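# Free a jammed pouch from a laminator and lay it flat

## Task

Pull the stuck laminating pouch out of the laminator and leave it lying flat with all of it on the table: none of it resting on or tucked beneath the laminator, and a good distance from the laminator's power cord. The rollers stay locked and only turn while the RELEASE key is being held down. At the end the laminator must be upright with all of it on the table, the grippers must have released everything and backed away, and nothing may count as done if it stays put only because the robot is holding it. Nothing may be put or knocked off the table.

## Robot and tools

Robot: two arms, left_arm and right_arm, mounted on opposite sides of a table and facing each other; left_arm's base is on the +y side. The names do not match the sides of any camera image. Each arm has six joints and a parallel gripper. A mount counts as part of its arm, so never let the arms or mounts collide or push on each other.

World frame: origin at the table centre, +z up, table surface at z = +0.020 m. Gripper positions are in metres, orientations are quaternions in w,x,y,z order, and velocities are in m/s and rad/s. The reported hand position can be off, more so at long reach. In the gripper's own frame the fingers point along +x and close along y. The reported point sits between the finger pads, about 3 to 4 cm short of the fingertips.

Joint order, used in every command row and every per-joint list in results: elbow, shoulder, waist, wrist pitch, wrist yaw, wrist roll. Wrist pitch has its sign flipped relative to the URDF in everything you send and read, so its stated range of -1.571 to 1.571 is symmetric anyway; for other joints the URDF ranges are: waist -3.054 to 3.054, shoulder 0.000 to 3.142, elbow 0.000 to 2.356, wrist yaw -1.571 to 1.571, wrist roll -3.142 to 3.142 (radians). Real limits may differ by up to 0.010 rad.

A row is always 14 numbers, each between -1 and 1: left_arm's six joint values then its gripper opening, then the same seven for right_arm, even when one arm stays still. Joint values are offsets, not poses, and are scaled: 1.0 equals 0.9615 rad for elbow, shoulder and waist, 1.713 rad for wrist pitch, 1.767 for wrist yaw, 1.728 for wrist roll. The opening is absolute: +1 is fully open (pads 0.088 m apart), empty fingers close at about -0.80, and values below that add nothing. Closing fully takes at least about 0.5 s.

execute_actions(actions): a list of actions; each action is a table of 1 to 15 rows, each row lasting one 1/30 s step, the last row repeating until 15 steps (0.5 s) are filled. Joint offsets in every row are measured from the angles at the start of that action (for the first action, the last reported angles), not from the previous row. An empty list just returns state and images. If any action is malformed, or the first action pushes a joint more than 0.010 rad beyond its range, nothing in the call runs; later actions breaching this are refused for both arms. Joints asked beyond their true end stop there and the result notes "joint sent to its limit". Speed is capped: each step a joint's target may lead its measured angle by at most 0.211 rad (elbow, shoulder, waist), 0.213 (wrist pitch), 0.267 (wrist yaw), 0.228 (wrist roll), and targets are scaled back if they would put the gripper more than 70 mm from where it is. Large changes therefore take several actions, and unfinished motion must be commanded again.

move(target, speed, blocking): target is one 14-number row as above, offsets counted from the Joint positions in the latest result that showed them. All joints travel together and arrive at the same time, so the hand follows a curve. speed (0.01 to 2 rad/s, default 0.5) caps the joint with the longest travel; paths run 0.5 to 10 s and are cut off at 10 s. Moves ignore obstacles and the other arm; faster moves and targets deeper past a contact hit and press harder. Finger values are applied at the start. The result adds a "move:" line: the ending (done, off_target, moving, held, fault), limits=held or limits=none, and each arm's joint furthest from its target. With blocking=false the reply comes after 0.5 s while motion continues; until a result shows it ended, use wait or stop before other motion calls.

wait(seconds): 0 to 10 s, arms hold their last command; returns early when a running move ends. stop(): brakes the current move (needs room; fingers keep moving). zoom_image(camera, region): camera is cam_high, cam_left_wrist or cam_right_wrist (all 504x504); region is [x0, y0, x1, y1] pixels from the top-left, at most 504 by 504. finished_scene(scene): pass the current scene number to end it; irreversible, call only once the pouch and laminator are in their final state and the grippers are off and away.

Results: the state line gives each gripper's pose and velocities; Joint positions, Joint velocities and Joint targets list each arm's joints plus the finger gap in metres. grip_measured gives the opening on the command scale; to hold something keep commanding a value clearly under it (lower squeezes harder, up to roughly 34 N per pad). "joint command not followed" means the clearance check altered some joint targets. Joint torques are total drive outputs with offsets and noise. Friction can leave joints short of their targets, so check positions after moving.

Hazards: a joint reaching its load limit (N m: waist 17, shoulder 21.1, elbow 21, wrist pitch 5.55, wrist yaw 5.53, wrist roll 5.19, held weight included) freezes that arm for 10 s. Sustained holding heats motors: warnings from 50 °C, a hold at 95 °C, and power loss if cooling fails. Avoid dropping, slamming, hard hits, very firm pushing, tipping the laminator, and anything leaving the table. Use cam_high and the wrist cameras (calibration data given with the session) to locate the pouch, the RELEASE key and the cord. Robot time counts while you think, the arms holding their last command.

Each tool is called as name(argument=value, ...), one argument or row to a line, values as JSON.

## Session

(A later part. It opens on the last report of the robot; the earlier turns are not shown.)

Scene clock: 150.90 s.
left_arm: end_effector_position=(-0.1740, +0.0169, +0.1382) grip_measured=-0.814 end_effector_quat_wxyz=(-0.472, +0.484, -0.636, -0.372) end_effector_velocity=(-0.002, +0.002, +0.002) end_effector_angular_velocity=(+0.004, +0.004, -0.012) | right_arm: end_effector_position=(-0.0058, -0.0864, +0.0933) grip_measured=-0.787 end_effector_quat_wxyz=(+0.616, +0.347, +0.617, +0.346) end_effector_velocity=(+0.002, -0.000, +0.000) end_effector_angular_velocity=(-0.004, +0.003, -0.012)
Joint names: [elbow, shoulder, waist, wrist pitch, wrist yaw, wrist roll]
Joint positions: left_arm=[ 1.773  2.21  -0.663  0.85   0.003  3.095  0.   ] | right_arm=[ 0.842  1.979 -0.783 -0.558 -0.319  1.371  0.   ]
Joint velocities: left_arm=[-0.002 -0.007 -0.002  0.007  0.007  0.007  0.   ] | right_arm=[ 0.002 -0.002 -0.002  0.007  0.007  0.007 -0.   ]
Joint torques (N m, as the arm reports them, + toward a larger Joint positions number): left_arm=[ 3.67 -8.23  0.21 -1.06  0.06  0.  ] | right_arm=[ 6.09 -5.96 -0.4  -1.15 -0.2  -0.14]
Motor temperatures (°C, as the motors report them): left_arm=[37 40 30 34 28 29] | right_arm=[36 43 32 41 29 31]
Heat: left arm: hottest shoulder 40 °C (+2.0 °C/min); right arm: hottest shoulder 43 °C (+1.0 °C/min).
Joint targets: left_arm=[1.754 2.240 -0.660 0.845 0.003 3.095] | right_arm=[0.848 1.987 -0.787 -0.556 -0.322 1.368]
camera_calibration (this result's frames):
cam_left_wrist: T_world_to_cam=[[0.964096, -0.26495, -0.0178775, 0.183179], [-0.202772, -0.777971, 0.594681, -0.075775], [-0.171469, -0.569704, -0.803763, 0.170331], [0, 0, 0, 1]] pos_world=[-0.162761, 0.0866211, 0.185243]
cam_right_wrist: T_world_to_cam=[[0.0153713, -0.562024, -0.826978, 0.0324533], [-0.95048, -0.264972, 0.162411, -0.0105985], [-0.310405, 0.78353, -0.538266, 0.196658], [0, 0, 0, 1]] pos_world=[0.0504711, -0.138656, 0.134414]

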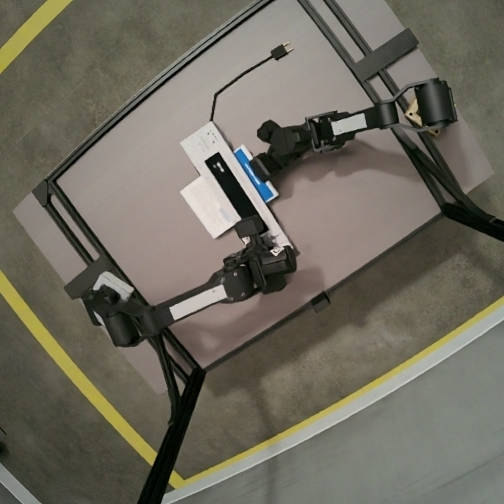

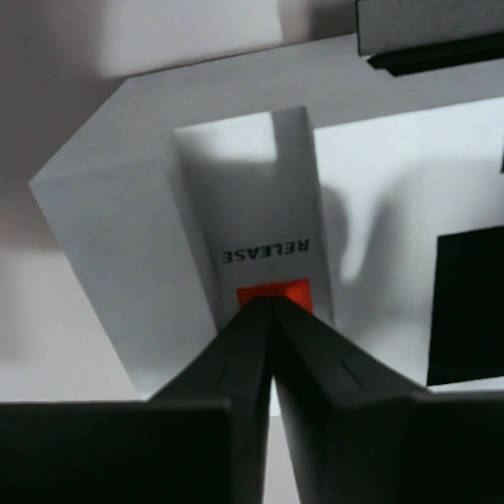

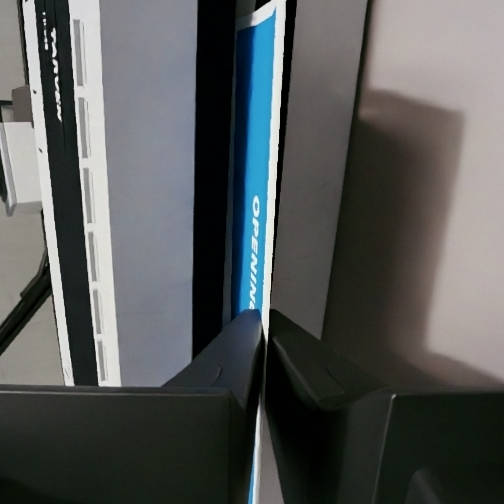

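execute_actions(
  actions=[
    [[-0.022,0.032,0.003,-0.0042,0,0,-1,0.003,0.004,0,0,0,0,-0.95],[-0.024,0.0329,0.003,-0.0055,0,0,-1,0.0,0.0,0,0,0,0,-0.95],[-0.026,0.0337,0.003,-0.0068,0,0,-1,-0.004,-0.005,-0.001,-0.0006,-0.0005,-0.0005,-0.95],[-0.028,0.0346,0.003,-0.008,0,0,-1,-0.009,-0.010,-0.002,-0.0013,-0.001,-0.001,-0.95],[-0.0302,0.0354,0.003,-0.0093,0,0,-1,-0.015,-0.015,-0.0035,-0.0021,-0.0016,-0.0015,-0.95],[-0.0302,0.0354,0.003,-0.0093,0,0,-1,-0.0213,-0.0194,-0.005,-0.003,-0.0023,-0.0021,-0.95],[-0.0302,0.0354,0.003,-0.0093,0,0,-1,-0.0277,-0.0238,-0.0065,-0.0039,-0.003,-0.0027,-0.95],[-0.0302,0.0354,0.003,-0.0093,0,0,-1,-0.034,-0.0281,-0.008,-0.0048,-0.0036,-0.0033,-0.95],[-0.0302,0.0354,0.003,-0.0093,0,0,-1,-0.0404,-0.0325,-0.0095,-0.0057,-0.0043,-0.0039,-0.95],[-0.0302,0.0354,0.003,-0.0093,0,0,-1,-0.0467,-0.0369,-0.011,-0.0066,-0.005,-0.0045,-0.95],[-0.0302,0.0354,0.003,-0.0093,0,0,-1,-0.053,-0.0413,-0.0126,-0.0075,-0.0057,-0.0051,-0.95],[-0.0302,0.0354,0.003,-0.0093,0,0,-1,-0.0594,-0.0457,-0.0141,-0.0084,-0.0064,-0.0057,-0.95],[-0.0302,0.0354,0.003,-0.0093,0,0,-1,-0.0657,-0.05,-0.0156,-0.0093,-0.007,-0.0063,-0.95],[-0.0302,0.0354,0.003,-0.0093,0,0,-1,-0.0721,-0.0544,-0.0171,-0.0102,-0.0077,-0.0069,-0.95],[-0.0302,0.0354,0.003,-0.0093,0,0,-1,-0.0784,-0.0588,-0.0186,-0.0111,-0.0084,-0.0075,-0.95]],
  ],
)

wait(
  seconds=0.3,
)

Scene clock: 160.80 s.
left_arm: end_effector_position=(-0.1740, +0.0159, +0.1367) grip_measured=-0.814 end_effector_quat_wxyz=(-0.469, +0.486, -0.638, -0.370) end_effector_velocity=(+0.004, +0.004, -0.001) end_effector_angular_velocity=(+0.018, -0.015, -0.002) | right_arm: end_effector_position=(-0.0076, -0.0954, +0.0977) grip_measured=-0.787 end_effector_quat_wxyz=(+0.614, +0.350, +0.615, +0.350) end_effector_velocity=(-0.001, -0.087, -0.020) end_effector_angular_velocity=(-0.099, +0.004, -0.016)
Joint names: [elbow, shoulder, waist, wrist pitch, wrist yaw, wrist roll]
Joint positions: left_arm=[ 1.765  2.21  -0.663  0.836  0.002  3.095  0.   ] | right_arm=[ 0.799  1.944 -0.789 -0.575 -0.328  1.37   0.   ]
Joint velocities: left_arm=[-0.002 -0.002  0.002  0.022 -0.007  0.007  0.   ] | right_arm=[-0.31  -0.188 -0.081 -0.007 -0.037 -0.066 -0.   ]
Joint torques (N m, as the arm reports them, + toward a larger Joint positions number): left_arm=[ 3.48 -7.82  0.23 -0.87  0.08  0.  ] | right_arm=[ 4.26 -7.47 -0.49 -1.16 -0.16 -0.35]
Motor temperatures (°C, as the motors report them): left_arm=[36 40 30 34 28 29] | right_arm=[36 43 32 41 29 31]
Heat: left arm: hottest shoulder 40 °C (+1.0 °C/min); right arm: hottest shoulder 43 °C (+1.0 °C/min).
Joint targets: left_arm=[1.744 2.244 -0.660 0.835 0.003 3.095] | right_arm=[0.767 1.923 -0.801 -0.577 -0.333 1.358]
camera_calibration (this result's frames):
cam_left_wrist: T_world_to_cam=[[0.964233, -0.264487, -0.0173583, 0.18283], [-0.201579, -0.774262, 0.599903, -0.0762499], [-0.172107, -0.574947, -0.799884, 0.167998], [0, 0, 0, 1]] pos_world=[-0.162747, 0.0859086, 0.183295]
cam_right_wrist: T_world_to_cam=[[0.016121, -0.552527, -0.833339, 0.0326135], [-0.950028, -0.268323, 0.159527, -0.0154699], [-0.311747, 0.789124, -0.529242, 0.205181], [0, 0, 0, 1]] pos_world=[0.048742, -0.148045, 0.138236]

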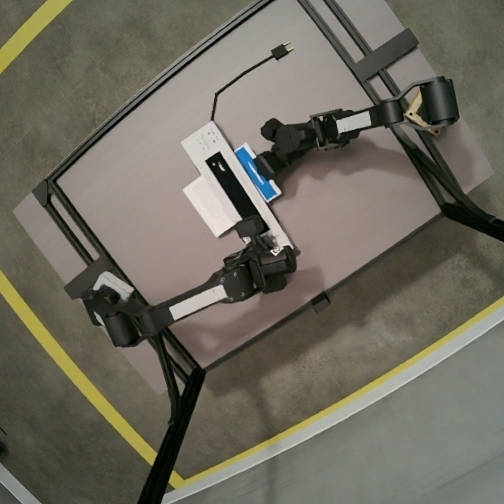

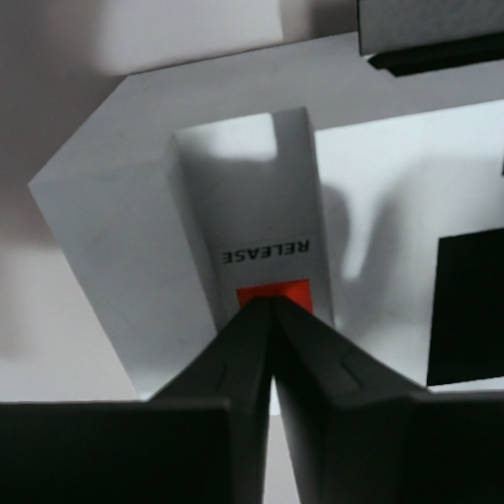

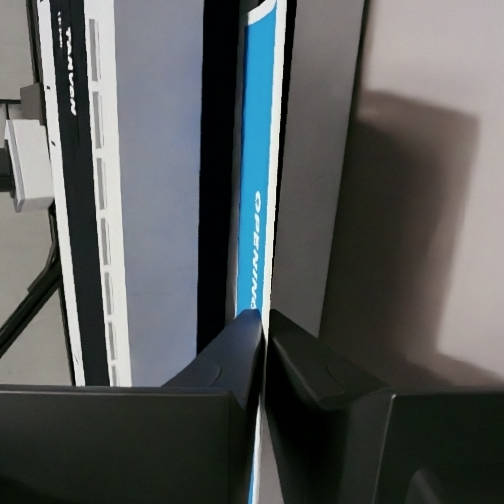

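Scene clock: 161.10 s.
left_arm: end_effector_position=(-0.1740, +0.0159, +0.1367) grip_measured=-0.814 end_effector_quat_wxyz=(-0.469, +0.486, -0.638, -0.370) end_effector_velocity=(+0.001, +0.002, -0.002) end_effector_angular_velocity=(+0.010, -0.008, +0.007) | right_arm: end_effector_position=(-0.0080, -0.1021, +0.0954) grip_measured=-0.787 end_effector_quat_wxyz=(+0.615, +0.347, +0.617, +0.347) end_effector_velocity=(+0.004, -0.001, +0.001) end_effector_angular_velocity=(+0.005, -0.000, -0.017)
Joint names: [elbow, shoulder, waist, wrist pitch, wrist yaw, wrist roll]
Joint positions: left_arm=[ 1.765  2.21  -0.663  0.836  0.002  3.095  0.   ] | right_arm=[ 0.775  1.931 -0.795 -0.576 -0.331  1.364  0.   ]
Joint velocities: left_arm=[-0.002  0.002 -0.002  0.007 -0.007 -0.007  0.   ] | right_arm=[-0.002 -0.002 -0.007 -0.007  0.007  0.007  0.   ]
Joint torques (N m, as the arm reports them, + toward a larger Joint positions number): left_arm=[ 3.35 -7.68  0.16 -0.86  0.09 -0.01] | right_arm=[ 4.36 -7.37 -0.55 -1.38 -0.18 -0.25]
Motor temperatures (°C, as the motors report them): left_arm=[36 40 30 34 28 29] | right_arm=[36 43 32 41 29 31]
Heat: left arm: hottest shoulder 40 °C (+1.0 °C/min); right arm: hottest shoulder 43 °C (+1.0 °C/min).
Joint targets: left_arm=[1.744 2.244 -0.660 0.835 0.003 3.095] | right_arm=[0.767 1.923 -0.801 -0.577 -0.333 1.358]
wait: 0.30 s; no rest
camera_calibration (this result's frames):
cam_left_wrist: T_world_to_cam=[[0.964233, -0.264487, -0.0173583, 0.18283], [-0.201579, -0.774262, 0.599903, -0.0762499], [-0.172107, -0.574947, -0.799884, 0.167998], [0, 0, 0, 1]] pos_world=[-0.162747, 0.0859086, 0.183295]
cam_right_wrist: T_world_to_cam=[[0.0154538, -0.5603, -0.828146, 0.0256749], [-0.950101, -0.266308, 0.162447, -0.0173225], [-0.31156, 0.784312, -0.536457, 0.209321], [0, 0, 0, 1]] pos_world=[0.0483613, -0.154401, 0.136368]

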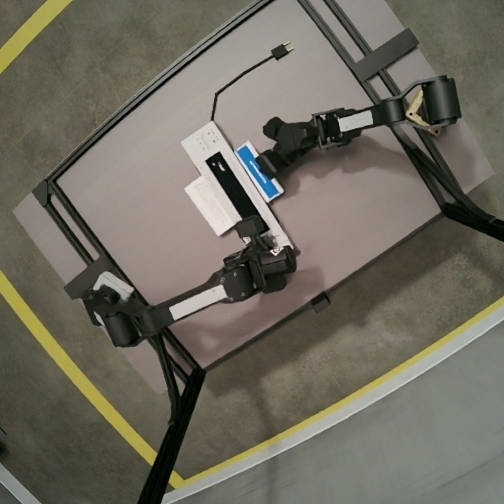

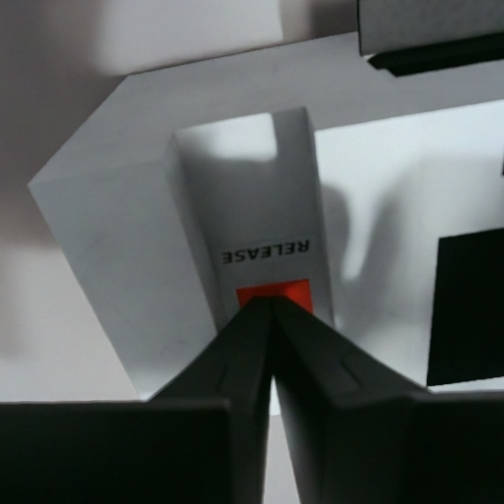

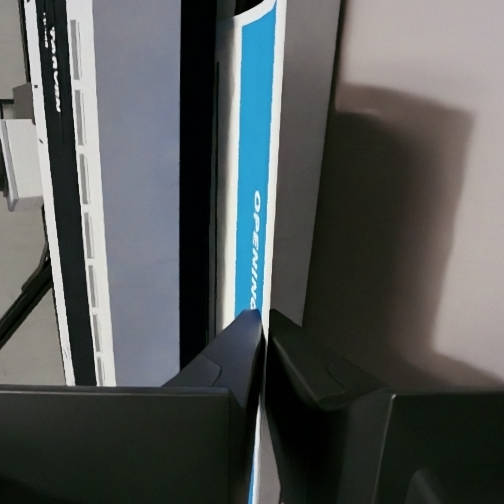

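execute_actions(
  actions=[
    [[-0.0218,0.0354,0.003,-0.0006,0,0,-1,-0.0148,-0.0126,-0.008,-0.0015,-0.0019,-0.0042,-0.95],[-0.0218,0.0354,0.003,-0.0006,0,0,-1,-0.0212,-0.0169,-0.0099,-0.0024,-0.0026,-0.0048,-0.95],[-0.0218,0.0354,0.003,-0.0006,0,0,-1,-0.0277,-0.0212,-0.0117,-0.0033,-0.0034,-0.0055,-0.95],[-0.0218,0.0354,0.003,-0.0006,0,0,-1,-0.0341,-0.0255,-0.0135,-0.0042,-0.0042,-0.0062,-0.95],[-0.0218,0.0354,0.003,-0.0006,0,0,-1,-0.0406,-0.0298,-0.0154,-0.0052,-0.005,-0.0069,-0.95],[-0.0218,0.0354,0.003,-0.0006,0,0,-1,-0.0471,-0.0341,-0.0172,-0.0061,-0.0057,-0.0075,-0.95],[-0.0218,0.0354,0.003,-0.0006,0,0,-1,-0.0535,-0.0384,-0.019,-0.007,-0.0065,-0.0082,-0.95],[-0.0218,0.0354,0.003,-0.0006,0,0,-1,-0.06,-0.0427,-0.0208,-0.0079,-0.0073,-0.0089,-0.95],[-0.0218,0.0354,0.003,-0.0006,0,0,-1,-0.0664,-0.047,-0.0227,-0.0088,-0.008,-0.0095,-0.95],[-0.0218,0.0354,0.003,-0.0006,0,0,-1,-0.0729,-0.0513,-0.0245,-0.0097,-0.0088,-0.0102,-0.95],[-0.0218,0.0354,0.003,-0.0006,0,0,-1,-0.0794,-0.0556,-0.0263,-0.0106,-0.0096,-0.0109,-0.95],[-0.0218,0.0354,0.003,-0.0006,0,0,-1,-0.0858,-0.0599,-0.0282,-0.0115,-0.0103,-0.0115,-0.95],[-0.0218,0.0354,0.003,-0.0006,0,0,-1,-0.0923,-0.0642,-0.03,-0.0124,-0.0111,-0.0122,-0.95],[-0.0218,0.0354,0.003,-0.0006,0,0,-1,-0.0987,-0.0685,-0.0318,-0.0133,-0.0119,-0.0129,-0.95],[-0.0218,0.0354,0.003,-0.0006,0,0,-1,-0.1052,-0.0728,-0.0336,-0.0143,-0.0126,-0.0136,-0.95]],
    [[-0.0218,0.0354,0.003,-0.0006,0,0,-1,-0.0346,-0.0261,-0.0122,-0.0038,-0.0042,-0.0053,-0.95],[-0.0218,0.0354,0.003,-0.0006,0,0,-1,-0.041,-0.0304,-0.0141,-0.0047,-0.0049,-0.0059,-0.95],[-0.0218,0.0354,0.003,-0.0006,0,0,-1,-0.0475,-0.0347,-0.0159,-0.0056,-0.0057,-0.0066,-0.95],[-0.0218,0.0354,0.003,-0.0006,0,0,-1,-0.0539,-0.039,-0.0177,-0.0065,-0.0065,-0.0073,-0.95],[-0.0218,0.0354,0.003,-0.0006,0,0,-1,-0.0604,-0.0433,-0.0196,-0.0075,-0.0073,-0.008,-0.95],[-0.0218,0.0354,0.003,-0.0006,0,0,-1,-0.0669,-0.0476,-0.0214,-0.0084,-0.008,-0.0086,-0.95],[-0.0218,0.0354,0.003,-0.0006,0,0,-1,-0.0733,-0.0519,-0.0232,-0.0093,-0.0088,-0.0093,-0.95],[-0.0218,0.0354,0.003,-0.0006,0,0,-1,-0.0798,-0.0562,-0.025,-0.0102,-0.0096,-0.01,-0.95],[-0.0218,0.0354,0.003,-0.0006,0,0,-1,-0.0862,-0.0605,-0.0269,-0.0111,-0.0103,-0.0106,-0.95],[-0.0218,0.0354,0.003,-0.0006,0,0,-1,-0.0927,-0.0648,-0.0287,-0.012,-0.0111,-0.0113,-0.95],[-0.0218,0.0354,0.003,-0.0006,0,0,-1,-0.0992,-0.0691,-0.0305,-0.0129,-0.0119,-0.012,-0.95],[-0.0218,0.0354,0.003,-0.0006,0,0,-1,-0.1056,-0.0734,-0.0324,-0.0138,-0.0126,-0.0126,-0.95],[-0.0218,0.0354,0.003,-0.0006,0,0,-1,-0.1121,-0.0777,-0.0342,-0.0147,-0.0134,-0.0133,-0.95],[-0.0218,0.0354,0.003,-0.0006,0,0,-1,-0.1185,-0.082,-0.036,-0.0156,-0.0142,-0.014,-0.95],[-0.0218,0.0354,0.003,-0.0006,0,0,-1,-0.125,-0.0863,-0.0378,-0.0166,-0.0149,-0.0147,-0.95]],
    [[-0.0218,0.0354,0.003,-0.0006,0,0,-1,-0.0343,-0.0268,-0.0132,-0.0033,-0.0046,-0.0056,-0.95],[-0.0218,0.0354,0.003,-0.0006,0,0,-1,-0.0406,-0.0317,-0.0159,-0.0036,-0.0059,-0.0065,-0.95],[-0.0218,0.0354,0.003,-0.0006,0,0,-1,-0.0468,-0.0367,-0.0187,-0.004,-0.0071,-0.0075,-0.95],[-0.0218,0.0354,0.003,-0.0006,0,0,-1,-0.0531,-0.0416,-0.0215,-0.0043,-0.0084,-0.0084,-0.95],[-0.0218,0.0354,0.003,-0.0006,0,0,-1,-0.0593,-0.0466,-0.0243,-0.0047,-0.0096,-0.0094,-0.95],[-0.0218,0.0354,0.003,-0.0006,0,0,-1,-0.0655,-0.0515,-0.027,-0.005,-0.0108,-0.0104,-0.95],[-0.0218,0.0354,0.003,-0.0006,0,0,-1,-0.0718,-0.0565,-0.0298,-0.0054,-0.0121,-0.0113,-0.95],[-0.0218,0.0354,0.003,-0.0006,0,0,-1,-0.078,-0.0614,-0.0326,-0.0057,-0.0133,-0.0123,-0.95],[-0.0218,0.0354,0.003,-0.0006,0,0,-1,-0.0843,-0.0664,-0.0353,-0.0061,-0.0146,-0.0132,-0.95],[-0.0218,0.0354,0.003,-0.0006,0,0,-1,-0.0905,-0.0713,-0.0381,-0.0064,-0.0158,-0.0142,-0.95],[-0.0218,0.0354,0.003,-0.0006,0,0,-1,-0.0967,-0.0763,-0.0409,-0.0068,-0.017,-0.0152,-0.95],[-0.0218,0.0354,0.003,-0.0006,0,0,-1,-0.103,-0.0812,-0.0436,-0.0071,-0.0183,-0.0161,-0.95],[-0.0218,0.0354,0.003,-0.0006,0,0,-1,-0.1092,-0.0862,-0.0464,-0.0075,-0.0195,-0.0171,-0.95],[-0.0218,0.0354,0.003,-0.0006,0,0,-1,-0.1155,-0.0911,-0.0492,-0.0078,-0.0208,-0.018,-0.95],[-0.0218,0.0354,0.003,-0.0006,0,0,-1,-0.1217,-0.0961,-0.052,-0.0081,-0.022,-0.019,-0.95]],
    [[-0.0218,0.0354,0.003,-0.0006,0,0,-1,-0.0332,-0.0289,-0.0163,-0.0022,-0.0063,-0.0068,-0.95],[-0.0218,0.0354,0.003,-0.0006,0,0,-1,-0.0395,-0.0338,-0.019,-0.0025,-0.0076,-0.0077,-0.95],[-0.0218,0.0354,0.003,-0.0006,0,0,-1,-0.0457,-0.0388,-0.0218,-0.0029,-0.0088,-0.0087,-0.95],[-0.0218,0.0354,0.003,-0.0006,0,0,-1,-0.052,-0.0437,-0.0246,-0.0032,-0.0101,-0.0096,-0.95],[-0.0218,0.0354,0.003,-0.0006,0,0,-1,-0.0582,-0.0487,-0.0274,-0.0036,-0.0113,-0.0106,-0.95],[-0.0218,0.0354,0.003,-0.0006,0,0,-1,-0.0644,-0.0536,-0.0301,-0.0039,-0.0125,-0.0116,-0.95],[-0.0218,0.0354,0.003,-0.0006,0,0,-1,-0.0707,-0.0586,-0.0329,-0.0043,-0.0138,-0.0125,-0.95],[-0.0218,0.0354,0.003,-0.0006,0,0,-1,-0.0769,-0.0635,-0.0357,-0.0046,-0.015,-0.0135,-0.95],[-0.0218,0.0354,0.003,-0.0006,0,0,-1,-0.0832,-0.0685,-0.0384,-0.005,-0.0163,-0.0144,-0.95],[-0.0218,0.0354,0.003,-0.0006,0,0,-1,-0.0894,-0.0734,-0.0412,-0.0053,-0.0175,-0.0154,-0.95],[-0.0218,0.0354,0.003,-0.0006,0,0,-1,-0.0956,-0.0784,-0.044,-0.0057,-0.0187,-0.0164,-0.95],[-0.0218,0.0354,0.003,-0.0006,0,0,-1,-0.1019,-0.0833,-0.0467,-0.006,-0.02,-0.0173,-0.95],[-0.0218,0.0354,0.003,-0.0006,0,0,-1,-0.1081,-0.0883,-0.0495,-0.0064,-0.0212,-0.0183,-0.95],[-0.0218,0.0354,0.003,-0.0006,0,0,-1,-0.1144,-0.0932,-0.0523,-0.0067,-0.0225,-0.0192,-0.95],[-0.0218,0.0354,0.003,-0.0006,0,0,-1,-0.1206,-0.0982,-0.0551,-0.007,-0.0237,-0.0202,-0.95]],
  ],
)

wait(
  seconds=0.3,
)

Scene clock: 182.50 s.
left_arm: end_effector_position=(-0.1741, +0.0148, +0.1370) grip_measured=-0.814 end_effector_quat_wxyz=(-0.468, +0.487, -0.639, -0.369) end_effector_velocity=(+0.001, +0.002, -0.000) end_effector_angular_velocity=(+0.006, -0.007, +0.007) | right_arm: end_effector_position=(-0.0149, -0.1949, +0.0983) grip_measured=-0.787 end_effector_quat_wxyz=(+0.612, +0.349, +0.617, +0.351) end_effector_velocity=(-0.001, -0.082, -0.033) end_effector_angular_velocity=(-0.085, -0.019, -0.007)
Joint names: [elbow, shoulder, waist, wrist pitch, wrist yaw, wrist roll]
Joint positions: left_arm=[ 1.765  2.21  -0.662  0.831  0.002  3.095  0.   ] | right_arm=[ 0.421  1.667 -0.92  -0.646 -0.442  1.29   0.   ]
Joint velocities: left_arm=[-0.002 -0.002 -0.002  0.007 -0.007 -0.007  0.   ] | right_arm=[-0.261 -0.129 -0.144 -0.007 -0.081 -0.139  0.001]
Joint torques (N m, as the arm reports them, + toward a larger Joint positions number): left_arm=[ 3.5  -7.74  0.17 -0.72  0.09 -0.01] | right_arm=[ 3.83 -5.25  0.02 -1.05 -0.05 -0.25]
Motor temperatures (°C, as the motors report them): left_arm=[35 39 30 34 28 29] | right_arm=[35 45 32 41 29 31]
Heat: left arm: hottest shoulder 39 °C (-1.0 °C/min); right arm: hottest shoulder 45 °C (+3.0 °C/min).
Joint targets: left_arm=[1.744 2.244 -0.660 0.832 0.002 3.095] | right_arm=[0.394 1.649 -0.931 -0.645 -0.445 1.278]
camera_calibration (this result's frames):
cam_left_wrist: T_world_to_cam=[[0.964379, -0.263992, -0.0167909, 0.182509], [-0.200652, -0.771402, 0.603886, -0.0777029], [-0.172374, -0.579006, -0.796894, 0.167227], [0, 0, 0, 1]] pos_world=[-0.162773, 0.0850662, 0.183251]
cam_right_wrist: T_world_to_cam=[[0.017705, -0.552101, -0.833589, -0.0216023], [-0.948586, -0.272792, 0.160527, -0.0500729], [-0.316023, 0.787889, -0.528545, 0.281315], [0, 0, 0, 1]] pos_world=[0.041786, -0.247231, 0.138718]

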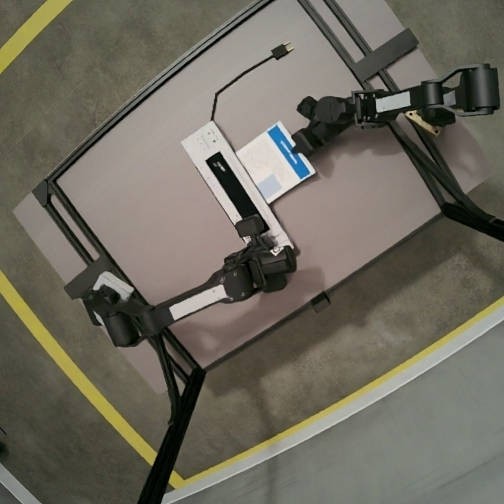

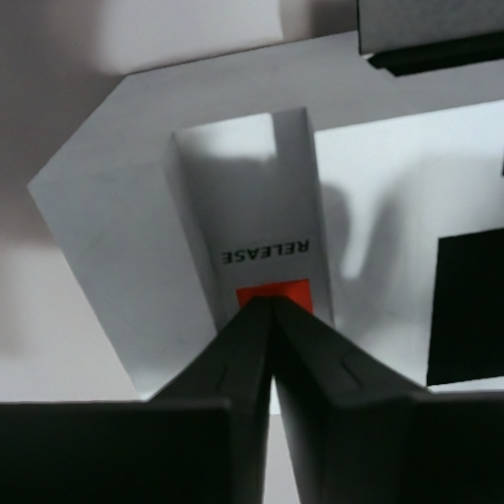

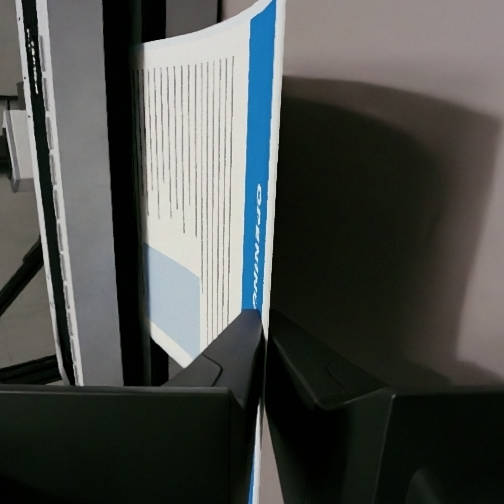

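Scene clock: 182.80 s.
left_arm: end_effector_position=(-0.1741, +0.0148, +0.1371) grip_measured=-0.814 end_effector_quat_wxyz=(-0.468, +0.487, -0.639, -0.369) end_effector_velocity=(-0.001, +0.004, -0.002) end_effector_angular_velocity=(+0.013, +0.001, -0.012) | right_arm: end_effector_position=(-0.0152, -0.1991, +0.0974) grip_measured=-0.787 end_effector_quat_wxyz=(+0.613, +0.348, +0.617, +0.351) end_effector_velocity=(+0.001, -0.001, +0.002) end_effector_angular_velocity=(+0.008, +0.006, -0.005)
Joint names: [elbow, shoulder, waist, wrist pitch, wrist yaw, wrist roll]
Joint positions: left_arm=[ 1.765  2.21  -0.662  0.831  0.002  3.095  0.   ] | right_arm=[ 0.408  1.657 -0.928 -0.645 -0.448  1.284  0.   ]
Joint velocities: left_arm=[-0.007 -0.002 -0.002  0.007  0.007  0.007  0.   ] | right_arm=[-0.002 -0.002 -0.007 -0.007 -0.007  0.007  0.   ]
Joint torques (N m, as the arm reports them, + toward a larger Joint positions number): left_arm=[ 3.42 -7.73  0.24 -0.68  0.08  0.03] | right_arm=[ 3.34 -5.18 -0.17 -1.21 -0.02 -0.23]
Motor temperatures (°C, as the motors report them): left_arm=[35 39 30 34 28 29] | right_arm=[35 45 32 41 29 31]
Heat: left arm: hottest shoulder 39 °C (-1.0 °C/min); right arm: hottest shoulder 45 °C (+3.0 °C/min).
Joint targets: left_arm=[1.744 2.244 -0.660 0.832 0.002 3.095] | right_arm=[0.394 1.649 -0.931 -0.644 -0.445 1.278]
wait: 0.30 s; no rest
camera_calibration (this result's frames):
cam_left_wrist: T_world_to_cam=[[0.964377, -0.263998, -0.0168035, 0.182513], [-0.200583, -0.771182, 0.60419, -0.077814], [-0.172464, -0.579296, -0.796663, 0.167155], [0, 0, 0, 1]] pos_world=[-0.162791, 0.085007, 0.183248]
cam_right_wrist: T_world_to_cam=[[0.0182003, -0.55422, -0.832171, -0.0252156], [-0.94841, -0.273059, 0.161113, -0.0514847], [-0.316523, 0.786307, -0.530598, 0.283954], [0, 0, 0, 1]] pos_world=[0.0415086, -0.251309, 0.137977]

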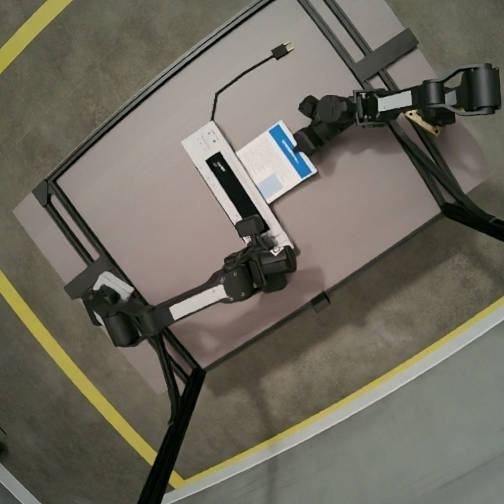

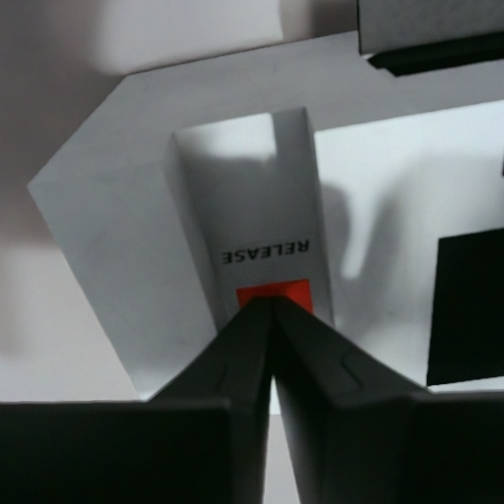

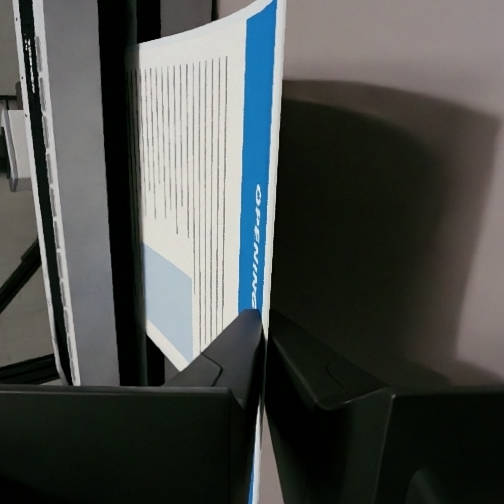

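execute_actions(
  actions=[],
)

Scene clock: 188.37 s.
left_arm: end_effector_position=(-0.1741, +0.0147, +0.1371) grip_measured=-0.814 end_effector_quat_wxyz=(-0.468, +0.487, -0.639, -0.369) end_effector_velocity=(-0.001, +0.006, -0.001) end_effector_angular_velocity=(+0.018, -0.015, -0.012) | right_arm: end_effector_position=(-0.0141, -0.1995, +0.0975) grip_measured=-0.787 end_effector_quat_wxyz=(+0.613, +0.349, +0.617, +0.350) end_effector_velocity=(-0.001, -0.005, -0.006) end_effector_angular_velocity=(-0.034, +0.008, -0.005)
Joint names: [elbow, shoulder, waist, wrist pitch, wrist yaw, wrist roll]
Joint positions: left_arm=[ 1.765  2.21  -0.662  0.831  0.003  3.096  0.   ] | right_arm=[ 0.408  1.657 -0.932 -0.645 -0.45   1.284  0.   ]
Joint velocities: left_arm=[-0.002 -0.002 -0.007  0.022 -0.007  0.007  0.   ] | right_arm=[-0.002 -0.002 -0.002  0.037  0.007 -0.007  0.   ]
Joint torques (N m, as the arm reports them, + toward a larger Joint positions number): left_arm=[ 3.49 -7.8   0.18 -0.68  0.02  0.  ] | right_arm=[ 3.31 -5.19  0.17 -1.22  0.04 -0.22]
Motor temperatures (°C, as the motors report them): left_arm=[35 39 30 34 28 29] | right_arm=[35 44 32 41 29 31]
Heat: left arm: hottest shoulder 39 °C (-2.0 °C/min); right arm: hottest shoulder 44 °C (+1.0 °C/min).
Joint targets: left_arm=[1.744 2.244 -0.660 0.832 0.002 3.095] | right_arm=[0.394 1.649 -0.931 -0.645 -0.445 1.278]
camera_calibration (this result's frames):
cam_left_wrist: T_world_to_cam=[[0.964275, -0.264305, -0.017799, 0.182626], [-0.200191, -0.771073, 0.604458, -0.0778629], [-0.173486, -0.579301, -0.796438, 0.166918], [0, 0, 0, 1]] pos_world=[-0.162731, 0.0849266, 0.183255]
cam_right_wrist: T_world_to_cam=[[0.0159807, -0.553719, -0.83255, -0.0252999], [-0.948857, -0.270969, 0.162006, -0.0502896], [-0.315301, 0.787382, -0.529731, 0.284824], [0, 0, 0, 1]] pos_world=[0.0424921, -0.251901, 0.137964]

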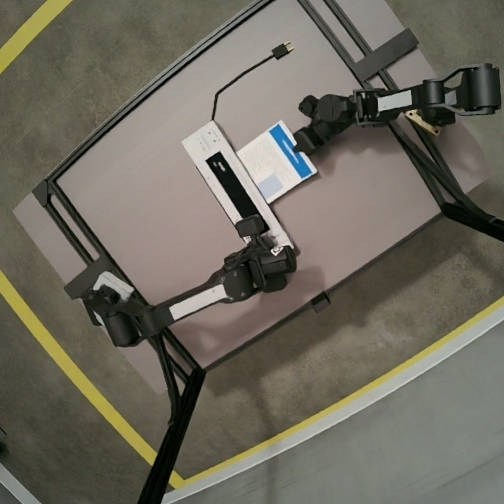

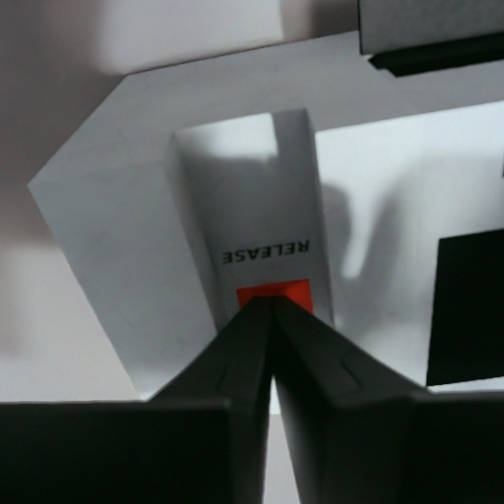

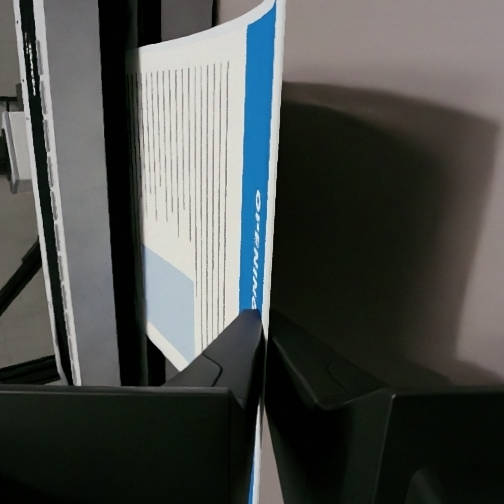

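execute_actions(
  actions=[
    [[-0.0218,0.0354,0.003,0,0,0,-1,-0.0200,-0.0139,-0.0059,0.0030,-0.0036,-0.0051,-0.95],[-0.0218,0.0354,0.003,0,0,0,-1,-0.0255,-0.0195,-0.0098,0.0041,-0.0051,-0.0067,-0.95],[-0.0218,0.0354,0.003,0,0,0,-1,-0.0309,-0.0251,-0.0138,0.0051,-0.0067,-0.0083,-0.95],[-0.0218,0.0354,0.003,0,0,0,-1,-0.0363,-0.0307,-0.0177,0.0062,-0.0082,-0.0099,-0.95],[-0.0218,0.0354,0.003,0,0,0,-1,-0.0418,-0.0364,-0.0216,0.0072,-0.0098,-0.0115,-0.95],[-0.0218,0.0354,0.003,0,0,0,-1,-0.0472,-0.0420,-0.0255,0.0082,-0.0114,-0.0131,-0.95],[-0.0218,0.0354,0.003,0,0,0,-1,-0.0526,-0.0476,-0.0294,0.0093,-0.0129,-0.0147,-0.95],[-0.0218,0.0354,0.003,0,0,0,-1,-0.0580,-0.0532,-0.0334,0.0103,-0.0145,-0.0163,-0.95],[-0.0218,0.0354,0.003,0,0,0,-1,-0.0635,-0.0588,-0.0373,0.0114,-0.0160,-0.0179,-0.95],[-0.0218,0.0354,0.003,0,0,0,-1,-0.0689,-0.0644,-0.0412,0.0124,-0.0176,-0.0195,-0.95],[-0.0218,0.0354,0.003,0,0,0,-1,-0.0743,-0.0700,-0.0451,0.0134,-0.0192,-0.0211,-0.95],[-0.0218,0.0354,0.003,0,0,0,-1,-0.0798,-0.0756,-0.0490,0.0145,-0.0207,-0.0227,-0.95],[-0.0218,0.0354,0.003,0,0,0,-1,-0.0852,-0.0812,-0.0530,0.0155,-0.0223,-0.0243,-0.95],[-0.0218,0.0354,0.003,0,0,0,-1,-0.0906,-0.0868,-0.0569,0.0166,-0.0238,-0.0259,-0.95],[-0.0218,0.0354,0.003,0,0,0,-1,-0.0960,-0.0925,-0.0608,0.0176,-0.0254,-0.0275,-0.95]],
    [[-0.0218,0.0354,0.003,0,0,0,-1,-0.0364,-0.0306,-0.0185,0.0050,-0.0086,-0.0096,-0.95],[-0.0218,0.0354,0.003,0,0,0,-1,-0.0419,-0.0362,-0.0224,0.0061,-0.0101,-0.0112,-0.95],[-0.0218,0.0354,0.003,0,0,0,-1,-0.0473,-0.0418,-0.0264,0.0071,-0.0117,-0.0128,-0.95],[-0.0218,0.0354,0.003,0,0,0,-1,-0.0527,-0.0474,-0.0303,0.0082,-0.0132,-0.0144,-0.95],[-0.0218,0.0354,0.003,0,0,0,-1,-0.0582,-0.0531,-0.0342,0.0092,-0.0148,-0.0160,-0.95],[-0.0218,0.0354,0.003,0,0,0,-1,-0.0636,-0.0587,-0.0381,0.0102,-0.0164,-0.0176,-0.95],[-0.0218,0.0354,0.003,0,0,0,-1,-0.0690,-0.0643,-0.0420,0.0113,-0.0179,-0.0192,-0.95],[-0.0218,0.0354,0.003,0,0,0,-1,-0.0744,-0.0699,-0.0460,0.0123,-0.0195,-0.0208,-0.95],[-0.0218,0.0354,0.003,0,0,0,-1,-0.0799,-0.0755,-0.0499,0.0134,-0.0210,-0.0224,-0.95],[-0.0218,0.0354,0.003,0,0,0,-1,-0.0853,-0.0811,-0.0538,0.0144,-0.0226,-0.0240,-0.95],[-0.0218,0.0354,0.003,0,0,0,-1,-0.0907,-0.0867,-0.0577,0.0154,-0.0242,-0.0256,-0.95],[-0.0218,0.0354,0.003,0,0,0,-1,-0.0962,-0.0923,-0.0616,0.0165,-0.0257,-0.0272,-0.95],[-0.0218,0.0354,0.003,0,0,0,-1,-0.1016,-0.0979,-0.0656,0.0175,-0.0273,-0.0288,-0.95],[-0.0218,0.0354,0.003,0,0,0,-1,-0.1070,-0.1035,-0.0695,0.0186,-0.0288,-0.0304,-0.95],[-0.0218,0.0354,0.003,0,0,0,-1,-0.1124,-0.1092,-0.0734,0.0196,-0.0304,-0.0320,-0.95]],
  ],
)

Scene clock: 207.60 s.
left_arm: end_effector_position=(-0.1741, +0.0139, +0.1373) grip_measured=-0.814 end_effector_quat_wxyz=(-0.467, +0.487, -0.640, -0.368) end_effector_velocity=(+0.000, +0.002, +0.002) end_effector_angular_velocity=(+0.001, -0.005, +0.007) | right_arm: end_effector_position=(-0.0207, -0.2529, +0.0880) grip_measured=-0.787 end_effector_quat_wxyz=(+0.617, +0.340, +0.624, +0.339) end_effector_velocity=(-0.010, -0.051, -0.007) end_effector_angular_velocity=(-0.013, +0.016, -0.002)
Joint names: [elbow, shoulder, waist, wrist pitch, wrist yaw, wrist roll]
Joint positions: left_arm=[ 1.765  2.21  -0.661  0.827  0.003  3.097  0.   ] | right_arm=[ 0.241  1.507 -1.041 -0.592 -0.53   1.199  0.   ]
Joint velocities: left_arm=[-0.002 -0.007 -0.002  0.007 -0.007 -0.007  0.   ] | right_arm=[-0.164 -0.168 -0.12   0.066 -0.095 -0.081 -0.001]
Joint torques (N m, as the arm reports them, + toward a larger Joint positions number): left_arm=[ 3.49 -7.72  0.28 -0.78  0.07  0.02] | right_arm=[ 4.12 -4.05 -0.19 -1.06 -0.3  -0.13]
Motor temperatures (°C, as the motors report them): left_arm=[34 38 30 33 28 29] | right_arm=[34 43 32 41 29 31]
Heat: left arm: hottest shoulder 38 °C (-3.0 °C/min); right arm: hottest shoulder 43 °C (+0.0 °C/min).
Joint targets: left_arm=[1.744 2.244 -0.659 0.827 0.003 3.097] | right_arm=[0.223 1.486 -1.052 -0.586 -0.539 1.190]
camera_calibration (this result's frames):
cam_left_wrist: T_world_to_cam=[[0.964169, -0.2647, -0.0176848, 0.182437], [-0.199975, -0.768975, 0.607197, -0.07894], [-0.174324, -0.581904, -0.794355, 0.166263], [0, 0, 0, 1]] pos_world=[-0.162703, 0.0843373, 0.18323]
cam_right_wrist: T_world_to_cam=[[0.0121449, -0.579742, -0.814709, -0.0709534], [-0.947958, -0.265924, 0.175099, -0.0693032], [-0.318164, 0.770184, -0.552801, 0.317394], [0, 0, 0, 1]] pos_world=[0.0361484, -0.304016, 0.129784]

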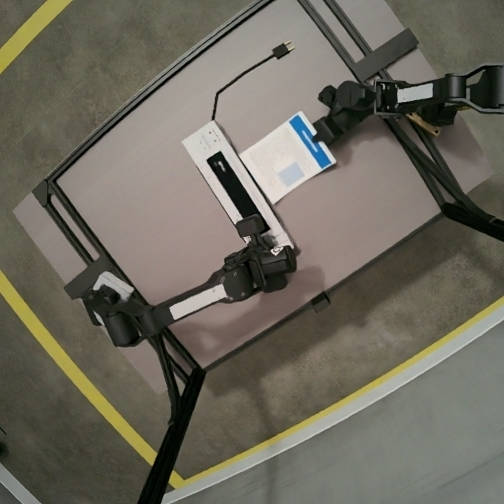

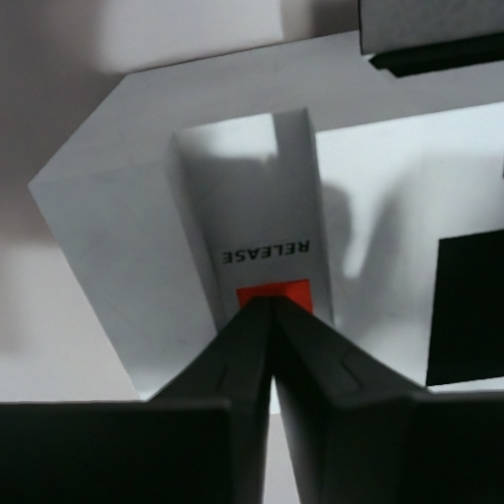

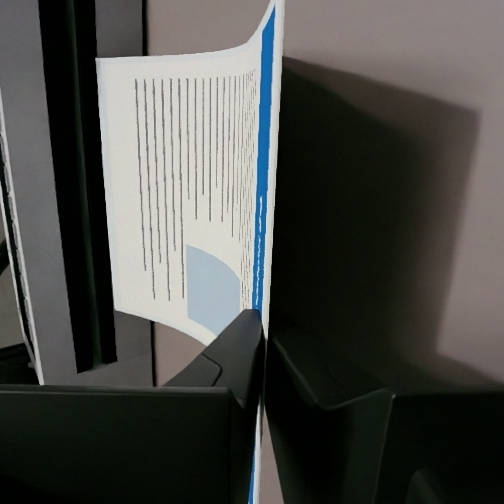

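zoom_image(
  camera="cam_high",
  region=[200, 20, 480, 260],
)

Region (200, 20, 480, 260) of cam_high's 504x504 image, scaled by 1.800, with more detail than that image has; it fills the top 432 rows of this view, and the rest is white.

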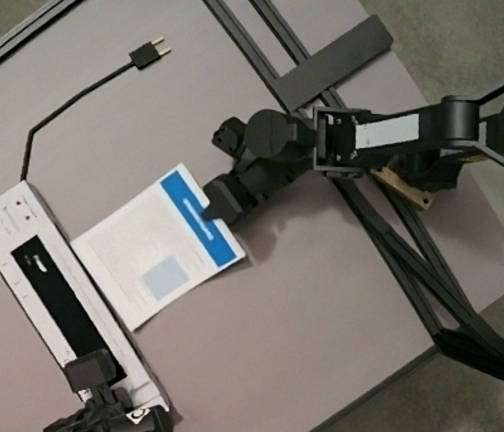

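move(
  target=[-0.312,-0.728,0,0,0,0,-1,0.1526,-0.3321,0.1097,0.4917,0.1447,-0.0530,-0.95],
  speed=0.9,
)

Scene clock: 222.47 s.
left_arm: end_effector_position=(-0.1463, +0.1040, +0.3307) grip_measured=-0.814 end_effector_quat_wxyz=(-0.327, +0.545, -0.724, -0.268) end_effector_velocity=(+0.003, +0.002, +0.001) end_effector_angular_velocity=(-0.001, -0.012, +0.017) | right_arm: end_effector_position=(-0.0449, -0.3035, +0.0871) grip_measured=-0.787 end_effector_quat_wxyz=(+0.679, +0.200, +0.677, +0.203) end_effector_velocity=(-0.002, +0.002, +0.001) end_effector_angular_velocity=(+0.016, +0.009, +0.014)
Joint names: [elbow, shoulder, waist, wrist pitch, wrist yaw, wrist roll]
Joint positions: left_arm=[ 1.475  1.52  -0.661  0.827  0.003  3.097  0.   ] | right_arm=[ 0.38   1.192 -0.938  0.246 -0.279  1.11   0.   ]
Joint velocities: left_arm=[-0.002 -0.007 -0.002  0.007 -0.022 -0.007  0.   ] | right_arm=[-0.002 -0.002 -0.002 -0.007 -0.022 -0.007 -0.   ]
Joint torques (N m, as the arm reports them, + toward a larger Joint positions number): left_arm=[ 5.39 -8.75 -0.01 -1.26  0.06  0.  ] | right_arm=[ 7.02 -2.95  0.32 -0.44  0.03 -0.15]
Motor temperatures (°C, as the motors report them): left_arm=[34 39 30 33 28 29] | right_arm=[34 41 32 41 29 31]
Heat: left arm: hottest shoulder 39 °C (-1.0 °C/min); right arm: hottest shoulder 41 °C (-2.0 °C/min).
Joint targets: left_arm=[1.465 1.510 -0.661 0.827 0.003 3.097] | right_arm=[0.387 1.187 -0.935 0.250 -0.274 1.107]
move: done; limits=none; left_arm: farthest joint: the shoulder, 0.010 radians from its target (0.700 radians at the start); right_arm: farthest joint: the elbow, 0.008 radians from its target (0.160 radians at the start)
camera_calibration (this result's frames):
cam_left_wrist: T_world_to_cam=[[0.961409, -0.273642, -0.0285054, 0.187004], [-0.111828, -0.483341, 0.86826, -0.224695], [-0.25137, -0.831566, -0.495289, 0.292949], [0, 0, 0, 1]] pos_world=[-0.131276, 0.186175, 0.345519]
cam_right_wrist: T_world_to_cam=[[0.0213358, -0.863934, -0.503153, -0.213663], [-0.950986, -0.172829, 0.256428, -0.0845304], [-0.308496, 0.473021, -0.825276, 0.282188], [0, 0, 0, 1]] pos_world=[0.0112255, -0.332681, 0.147054]

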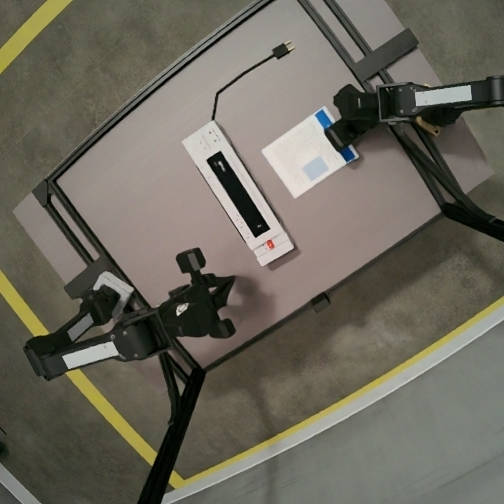

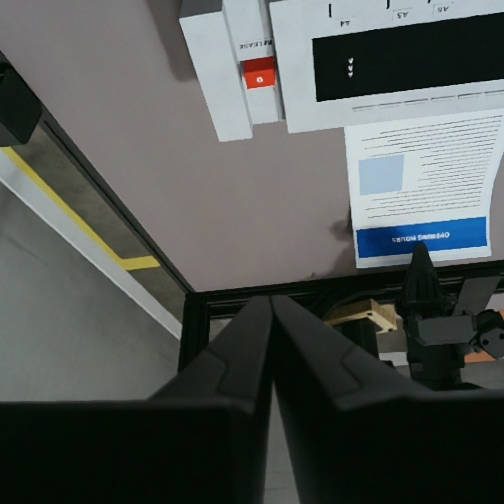

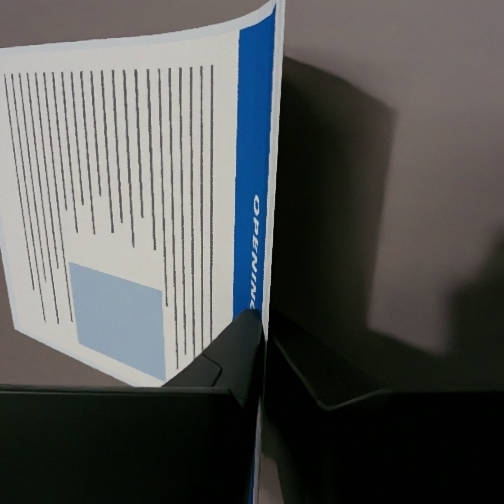

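move(
  target=[0,0,0,0,0,0,-1,-0.0707,0.1019,0,-0.0878,0,0,-0.95],
  speed=0.3,
)

Scene clock: 225.03 s.
left_arm: end_effector_position=(-0.1463, +0.1040, +0.3307) grip_measured=-0.814 end_effector_quat_wxyz=(-0.327, +0.545, -0.724, -0.268) end_effector_velocity=(+0.003, +0.002, +0.001) end_effector_angular_velocity=(+0.002, -0.002, +0.013) | right_arm: end_effector_position=(-0.0450, -0.3022, +0.0664) grip_measured=-0.786 end_effector_quat_wxyz=(+0.677, +0.202, +0.677, +0.205) end_effector_velocity=(+0.001, -0.002, -0.001) end_effector_angular_velocity=(-0.010, -0.006, +0.000)
Joint names: [elbow, shoulder, waist, wrist pitch, wrist yaw, wrist roll]
Joint positions: left_arm=[ 1.475  1.52  -0.661  0.827  0.003  3.097  0.   ] | right_arm=[ 0.324  1.281 -0.938  0.096 -0.284  1.112  0.   ]
Joint velocities: left_arm=[-0.002 -0.007  0.002  0.007 -0.007 -0.007  0.   ] | right_arm=[-0.002 -0.002 -0.002  0.007  0.007 -0.007 -0.   ]
Joint torques (N m, as the arm reports them, + toward a larger Joint positions number): left_arm=[ 6.66 -7.49 -0.07 -1.25  0.06  0.  ] | right_arm=[ 4.3  -1.66  0.03 -0.84  0.04 -0.07]
Motor temperatures (°C, as the motors report them): left_arm=[34 39 30 33 28 29] | right_arm=[35 41 32 41 29 31]
Heat: left arm: hottest shoulder 39 °C (-1.0 °C/min); right arm: hottest shoulder 41 °C (-2.0 °C/min).
Joint targets: left_arm=[1.475 1.520 -0.661 0.827 0.003 3.097] | right_arm=[0.312 1.290 -0.938 0.096 -0.279 1.110]
move: off_target (right_arm); limits=none; left_arm: farthest joint: the waist, 0.000 radians from its target (0.000 radians at the start); right_arm: farthest joint: the elbow, 0.012 radians from its target (0.068 radians at the start)
camera_calibration (this result's frames):
cam_left_wrist: T_world_to_cam=[[0.961409, -0.273642, -0.0285054, 0.187004], [-0.111828, -0.483341, 0.86826, -0.224695], [-0.25137, -0.831566, -0.495289, 0.292949], [0, 0, 0, 1]] pos_world=[-0.131276, 0.186175, 0.345519]
cam_right_wrist: T_world_to_cam=[[0.0217986, -0.860376, -0.509194, -0.221461], [-0.950197, -0.176206, 0.257055, -0.0801486], [-0.310887, 0.478231, -0.821368, 0.265648], [0, 0, 0, 1]] pos_world=[0.0112571, -0.331703, 0.126031]

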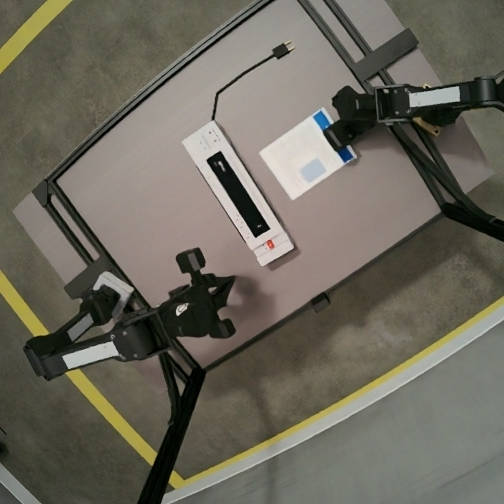

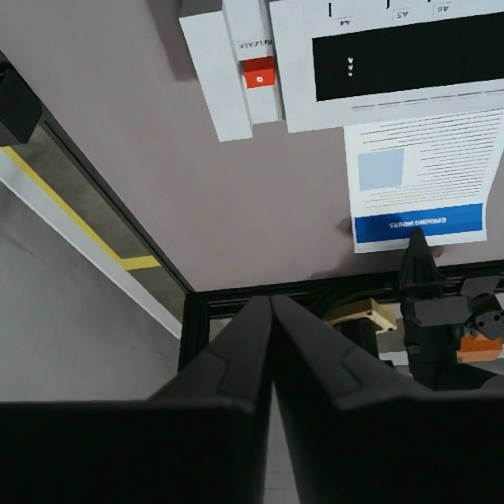

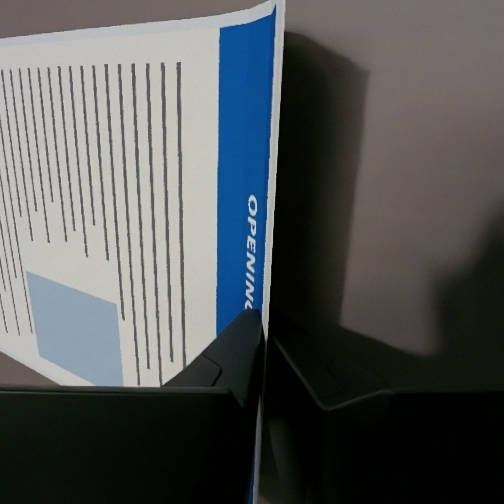

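move(
  target=[0,0,0,0,0,0,-1,-0.0412,-0.138,-0.0737,0.0778,-0.0144,-0.0378,-0.2],
  speed=0.22,
)

Scene clock: 233.53 s.
left_arm: end_effector_position=(-0.1463, +0.1040, +0.3307) grip_measured=-0.814 end_effector_quat_wxyz=(-0.327, +0.545, -0.724, -0.268) end_effector_velocity=(+0.001, +0.001, +0.001) end_effector_angular_velocity=(+0.002, -0.002, +0.008) | right_arm: end_effector_position=(-0.0459, -0.3265, +0.0705) grip_measured=-0.200 end_effector_quat_wxyz=(+0.679, +0.197, +0.680, +0.196) end_effector_velocity=(-0.003, -0.004, -0.002) end_effector_angular_velocity=(-0.014, +0.006, +0.020)
Joint names: [elbow, shoulder, waist, wrist pitch, wrist yaw, wrist roll]
Joint positions: left_arm=[ 1.475  1.52  -0.661  0.827  0.003  3.097  0.   ] | right_arm=[ 0.291  1.154 -1.006  0.227 -0.307  1.049  0.029]
Joint velocities: left_arm=[ 0.002 -0.002 -0.002  0.007 -0.007 -0.007  0.   ] | right_arm=[-0.002 -0.002 -0.002  0.022 -0.007 -0.022 -0.   ]
Joint torques (N m, as the arm reports them, + toward a larger Joint positions number): left_arm=[ 6.61 -7.4  -0.03 -1.28  0.07  0.  ] | right_arm=[ 5.19 -2.69 -0.24 -0.53 -0.23 -0.12]
Motor temperatures (°C, as the motors report them): left_arm=[35 39 30 34 28 29] | right_arm=[35 40 32 40 29 31]
Heat: left arm: hottest shoulder 39 °C (+0.0 °C/min); right arm: hottest shoulder 40 °C (-4.0 °C/min).
Joint targets: left_arm=[1.475 1.520 -0.661 0.827 0.003 3.097] | right_arm=[0.284 1.148 -1.009 0.229 -0.309 1.047]
move: done; limits=none; left_arm: farthest joint: the waist, 0.000 radians from its target (0.000 radians at the start); right_arm: farthest joint: the elbow, 0.007 radians from its target (0.039 radians at the start)
camera_calibration (this result's frames):
cam_left_wrist: T_world_to_cam=[[0.961409, -0.273642, -0.0285054, 0.187004], [-0.111828, -0.483341, 0.86826, -0.224695], [-0.25137, -0.831566, -0.495289, 0.292949], [0, 0, 0, 1]] pos_world=[-0.131276, 0.186175, 0.345519]
cam_right_wrist: T_world_to_cam=[[0.0162579, -0.870692, -0.491559, -0.245124], [-0.950287, -0.166347, 0.263218, -0.0835513], [-0.310952, 0.462843, -0.830112, 0.275962], [0, 0, 0, 1]] pos_world=[0.0103982, -0.355053, 0.130578]

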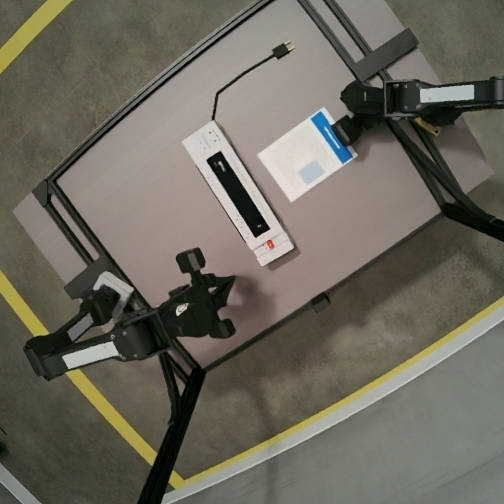

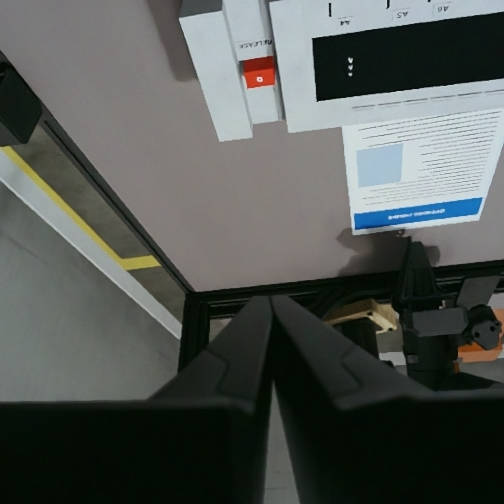

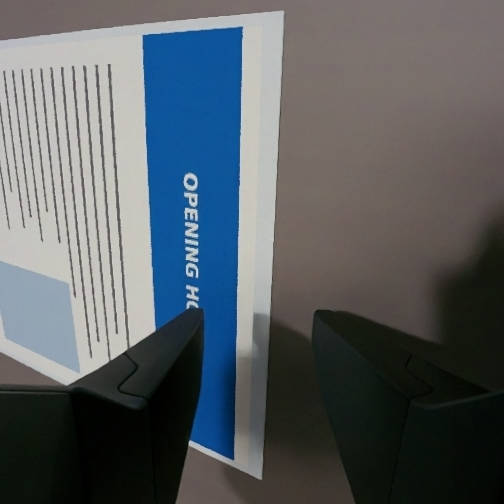

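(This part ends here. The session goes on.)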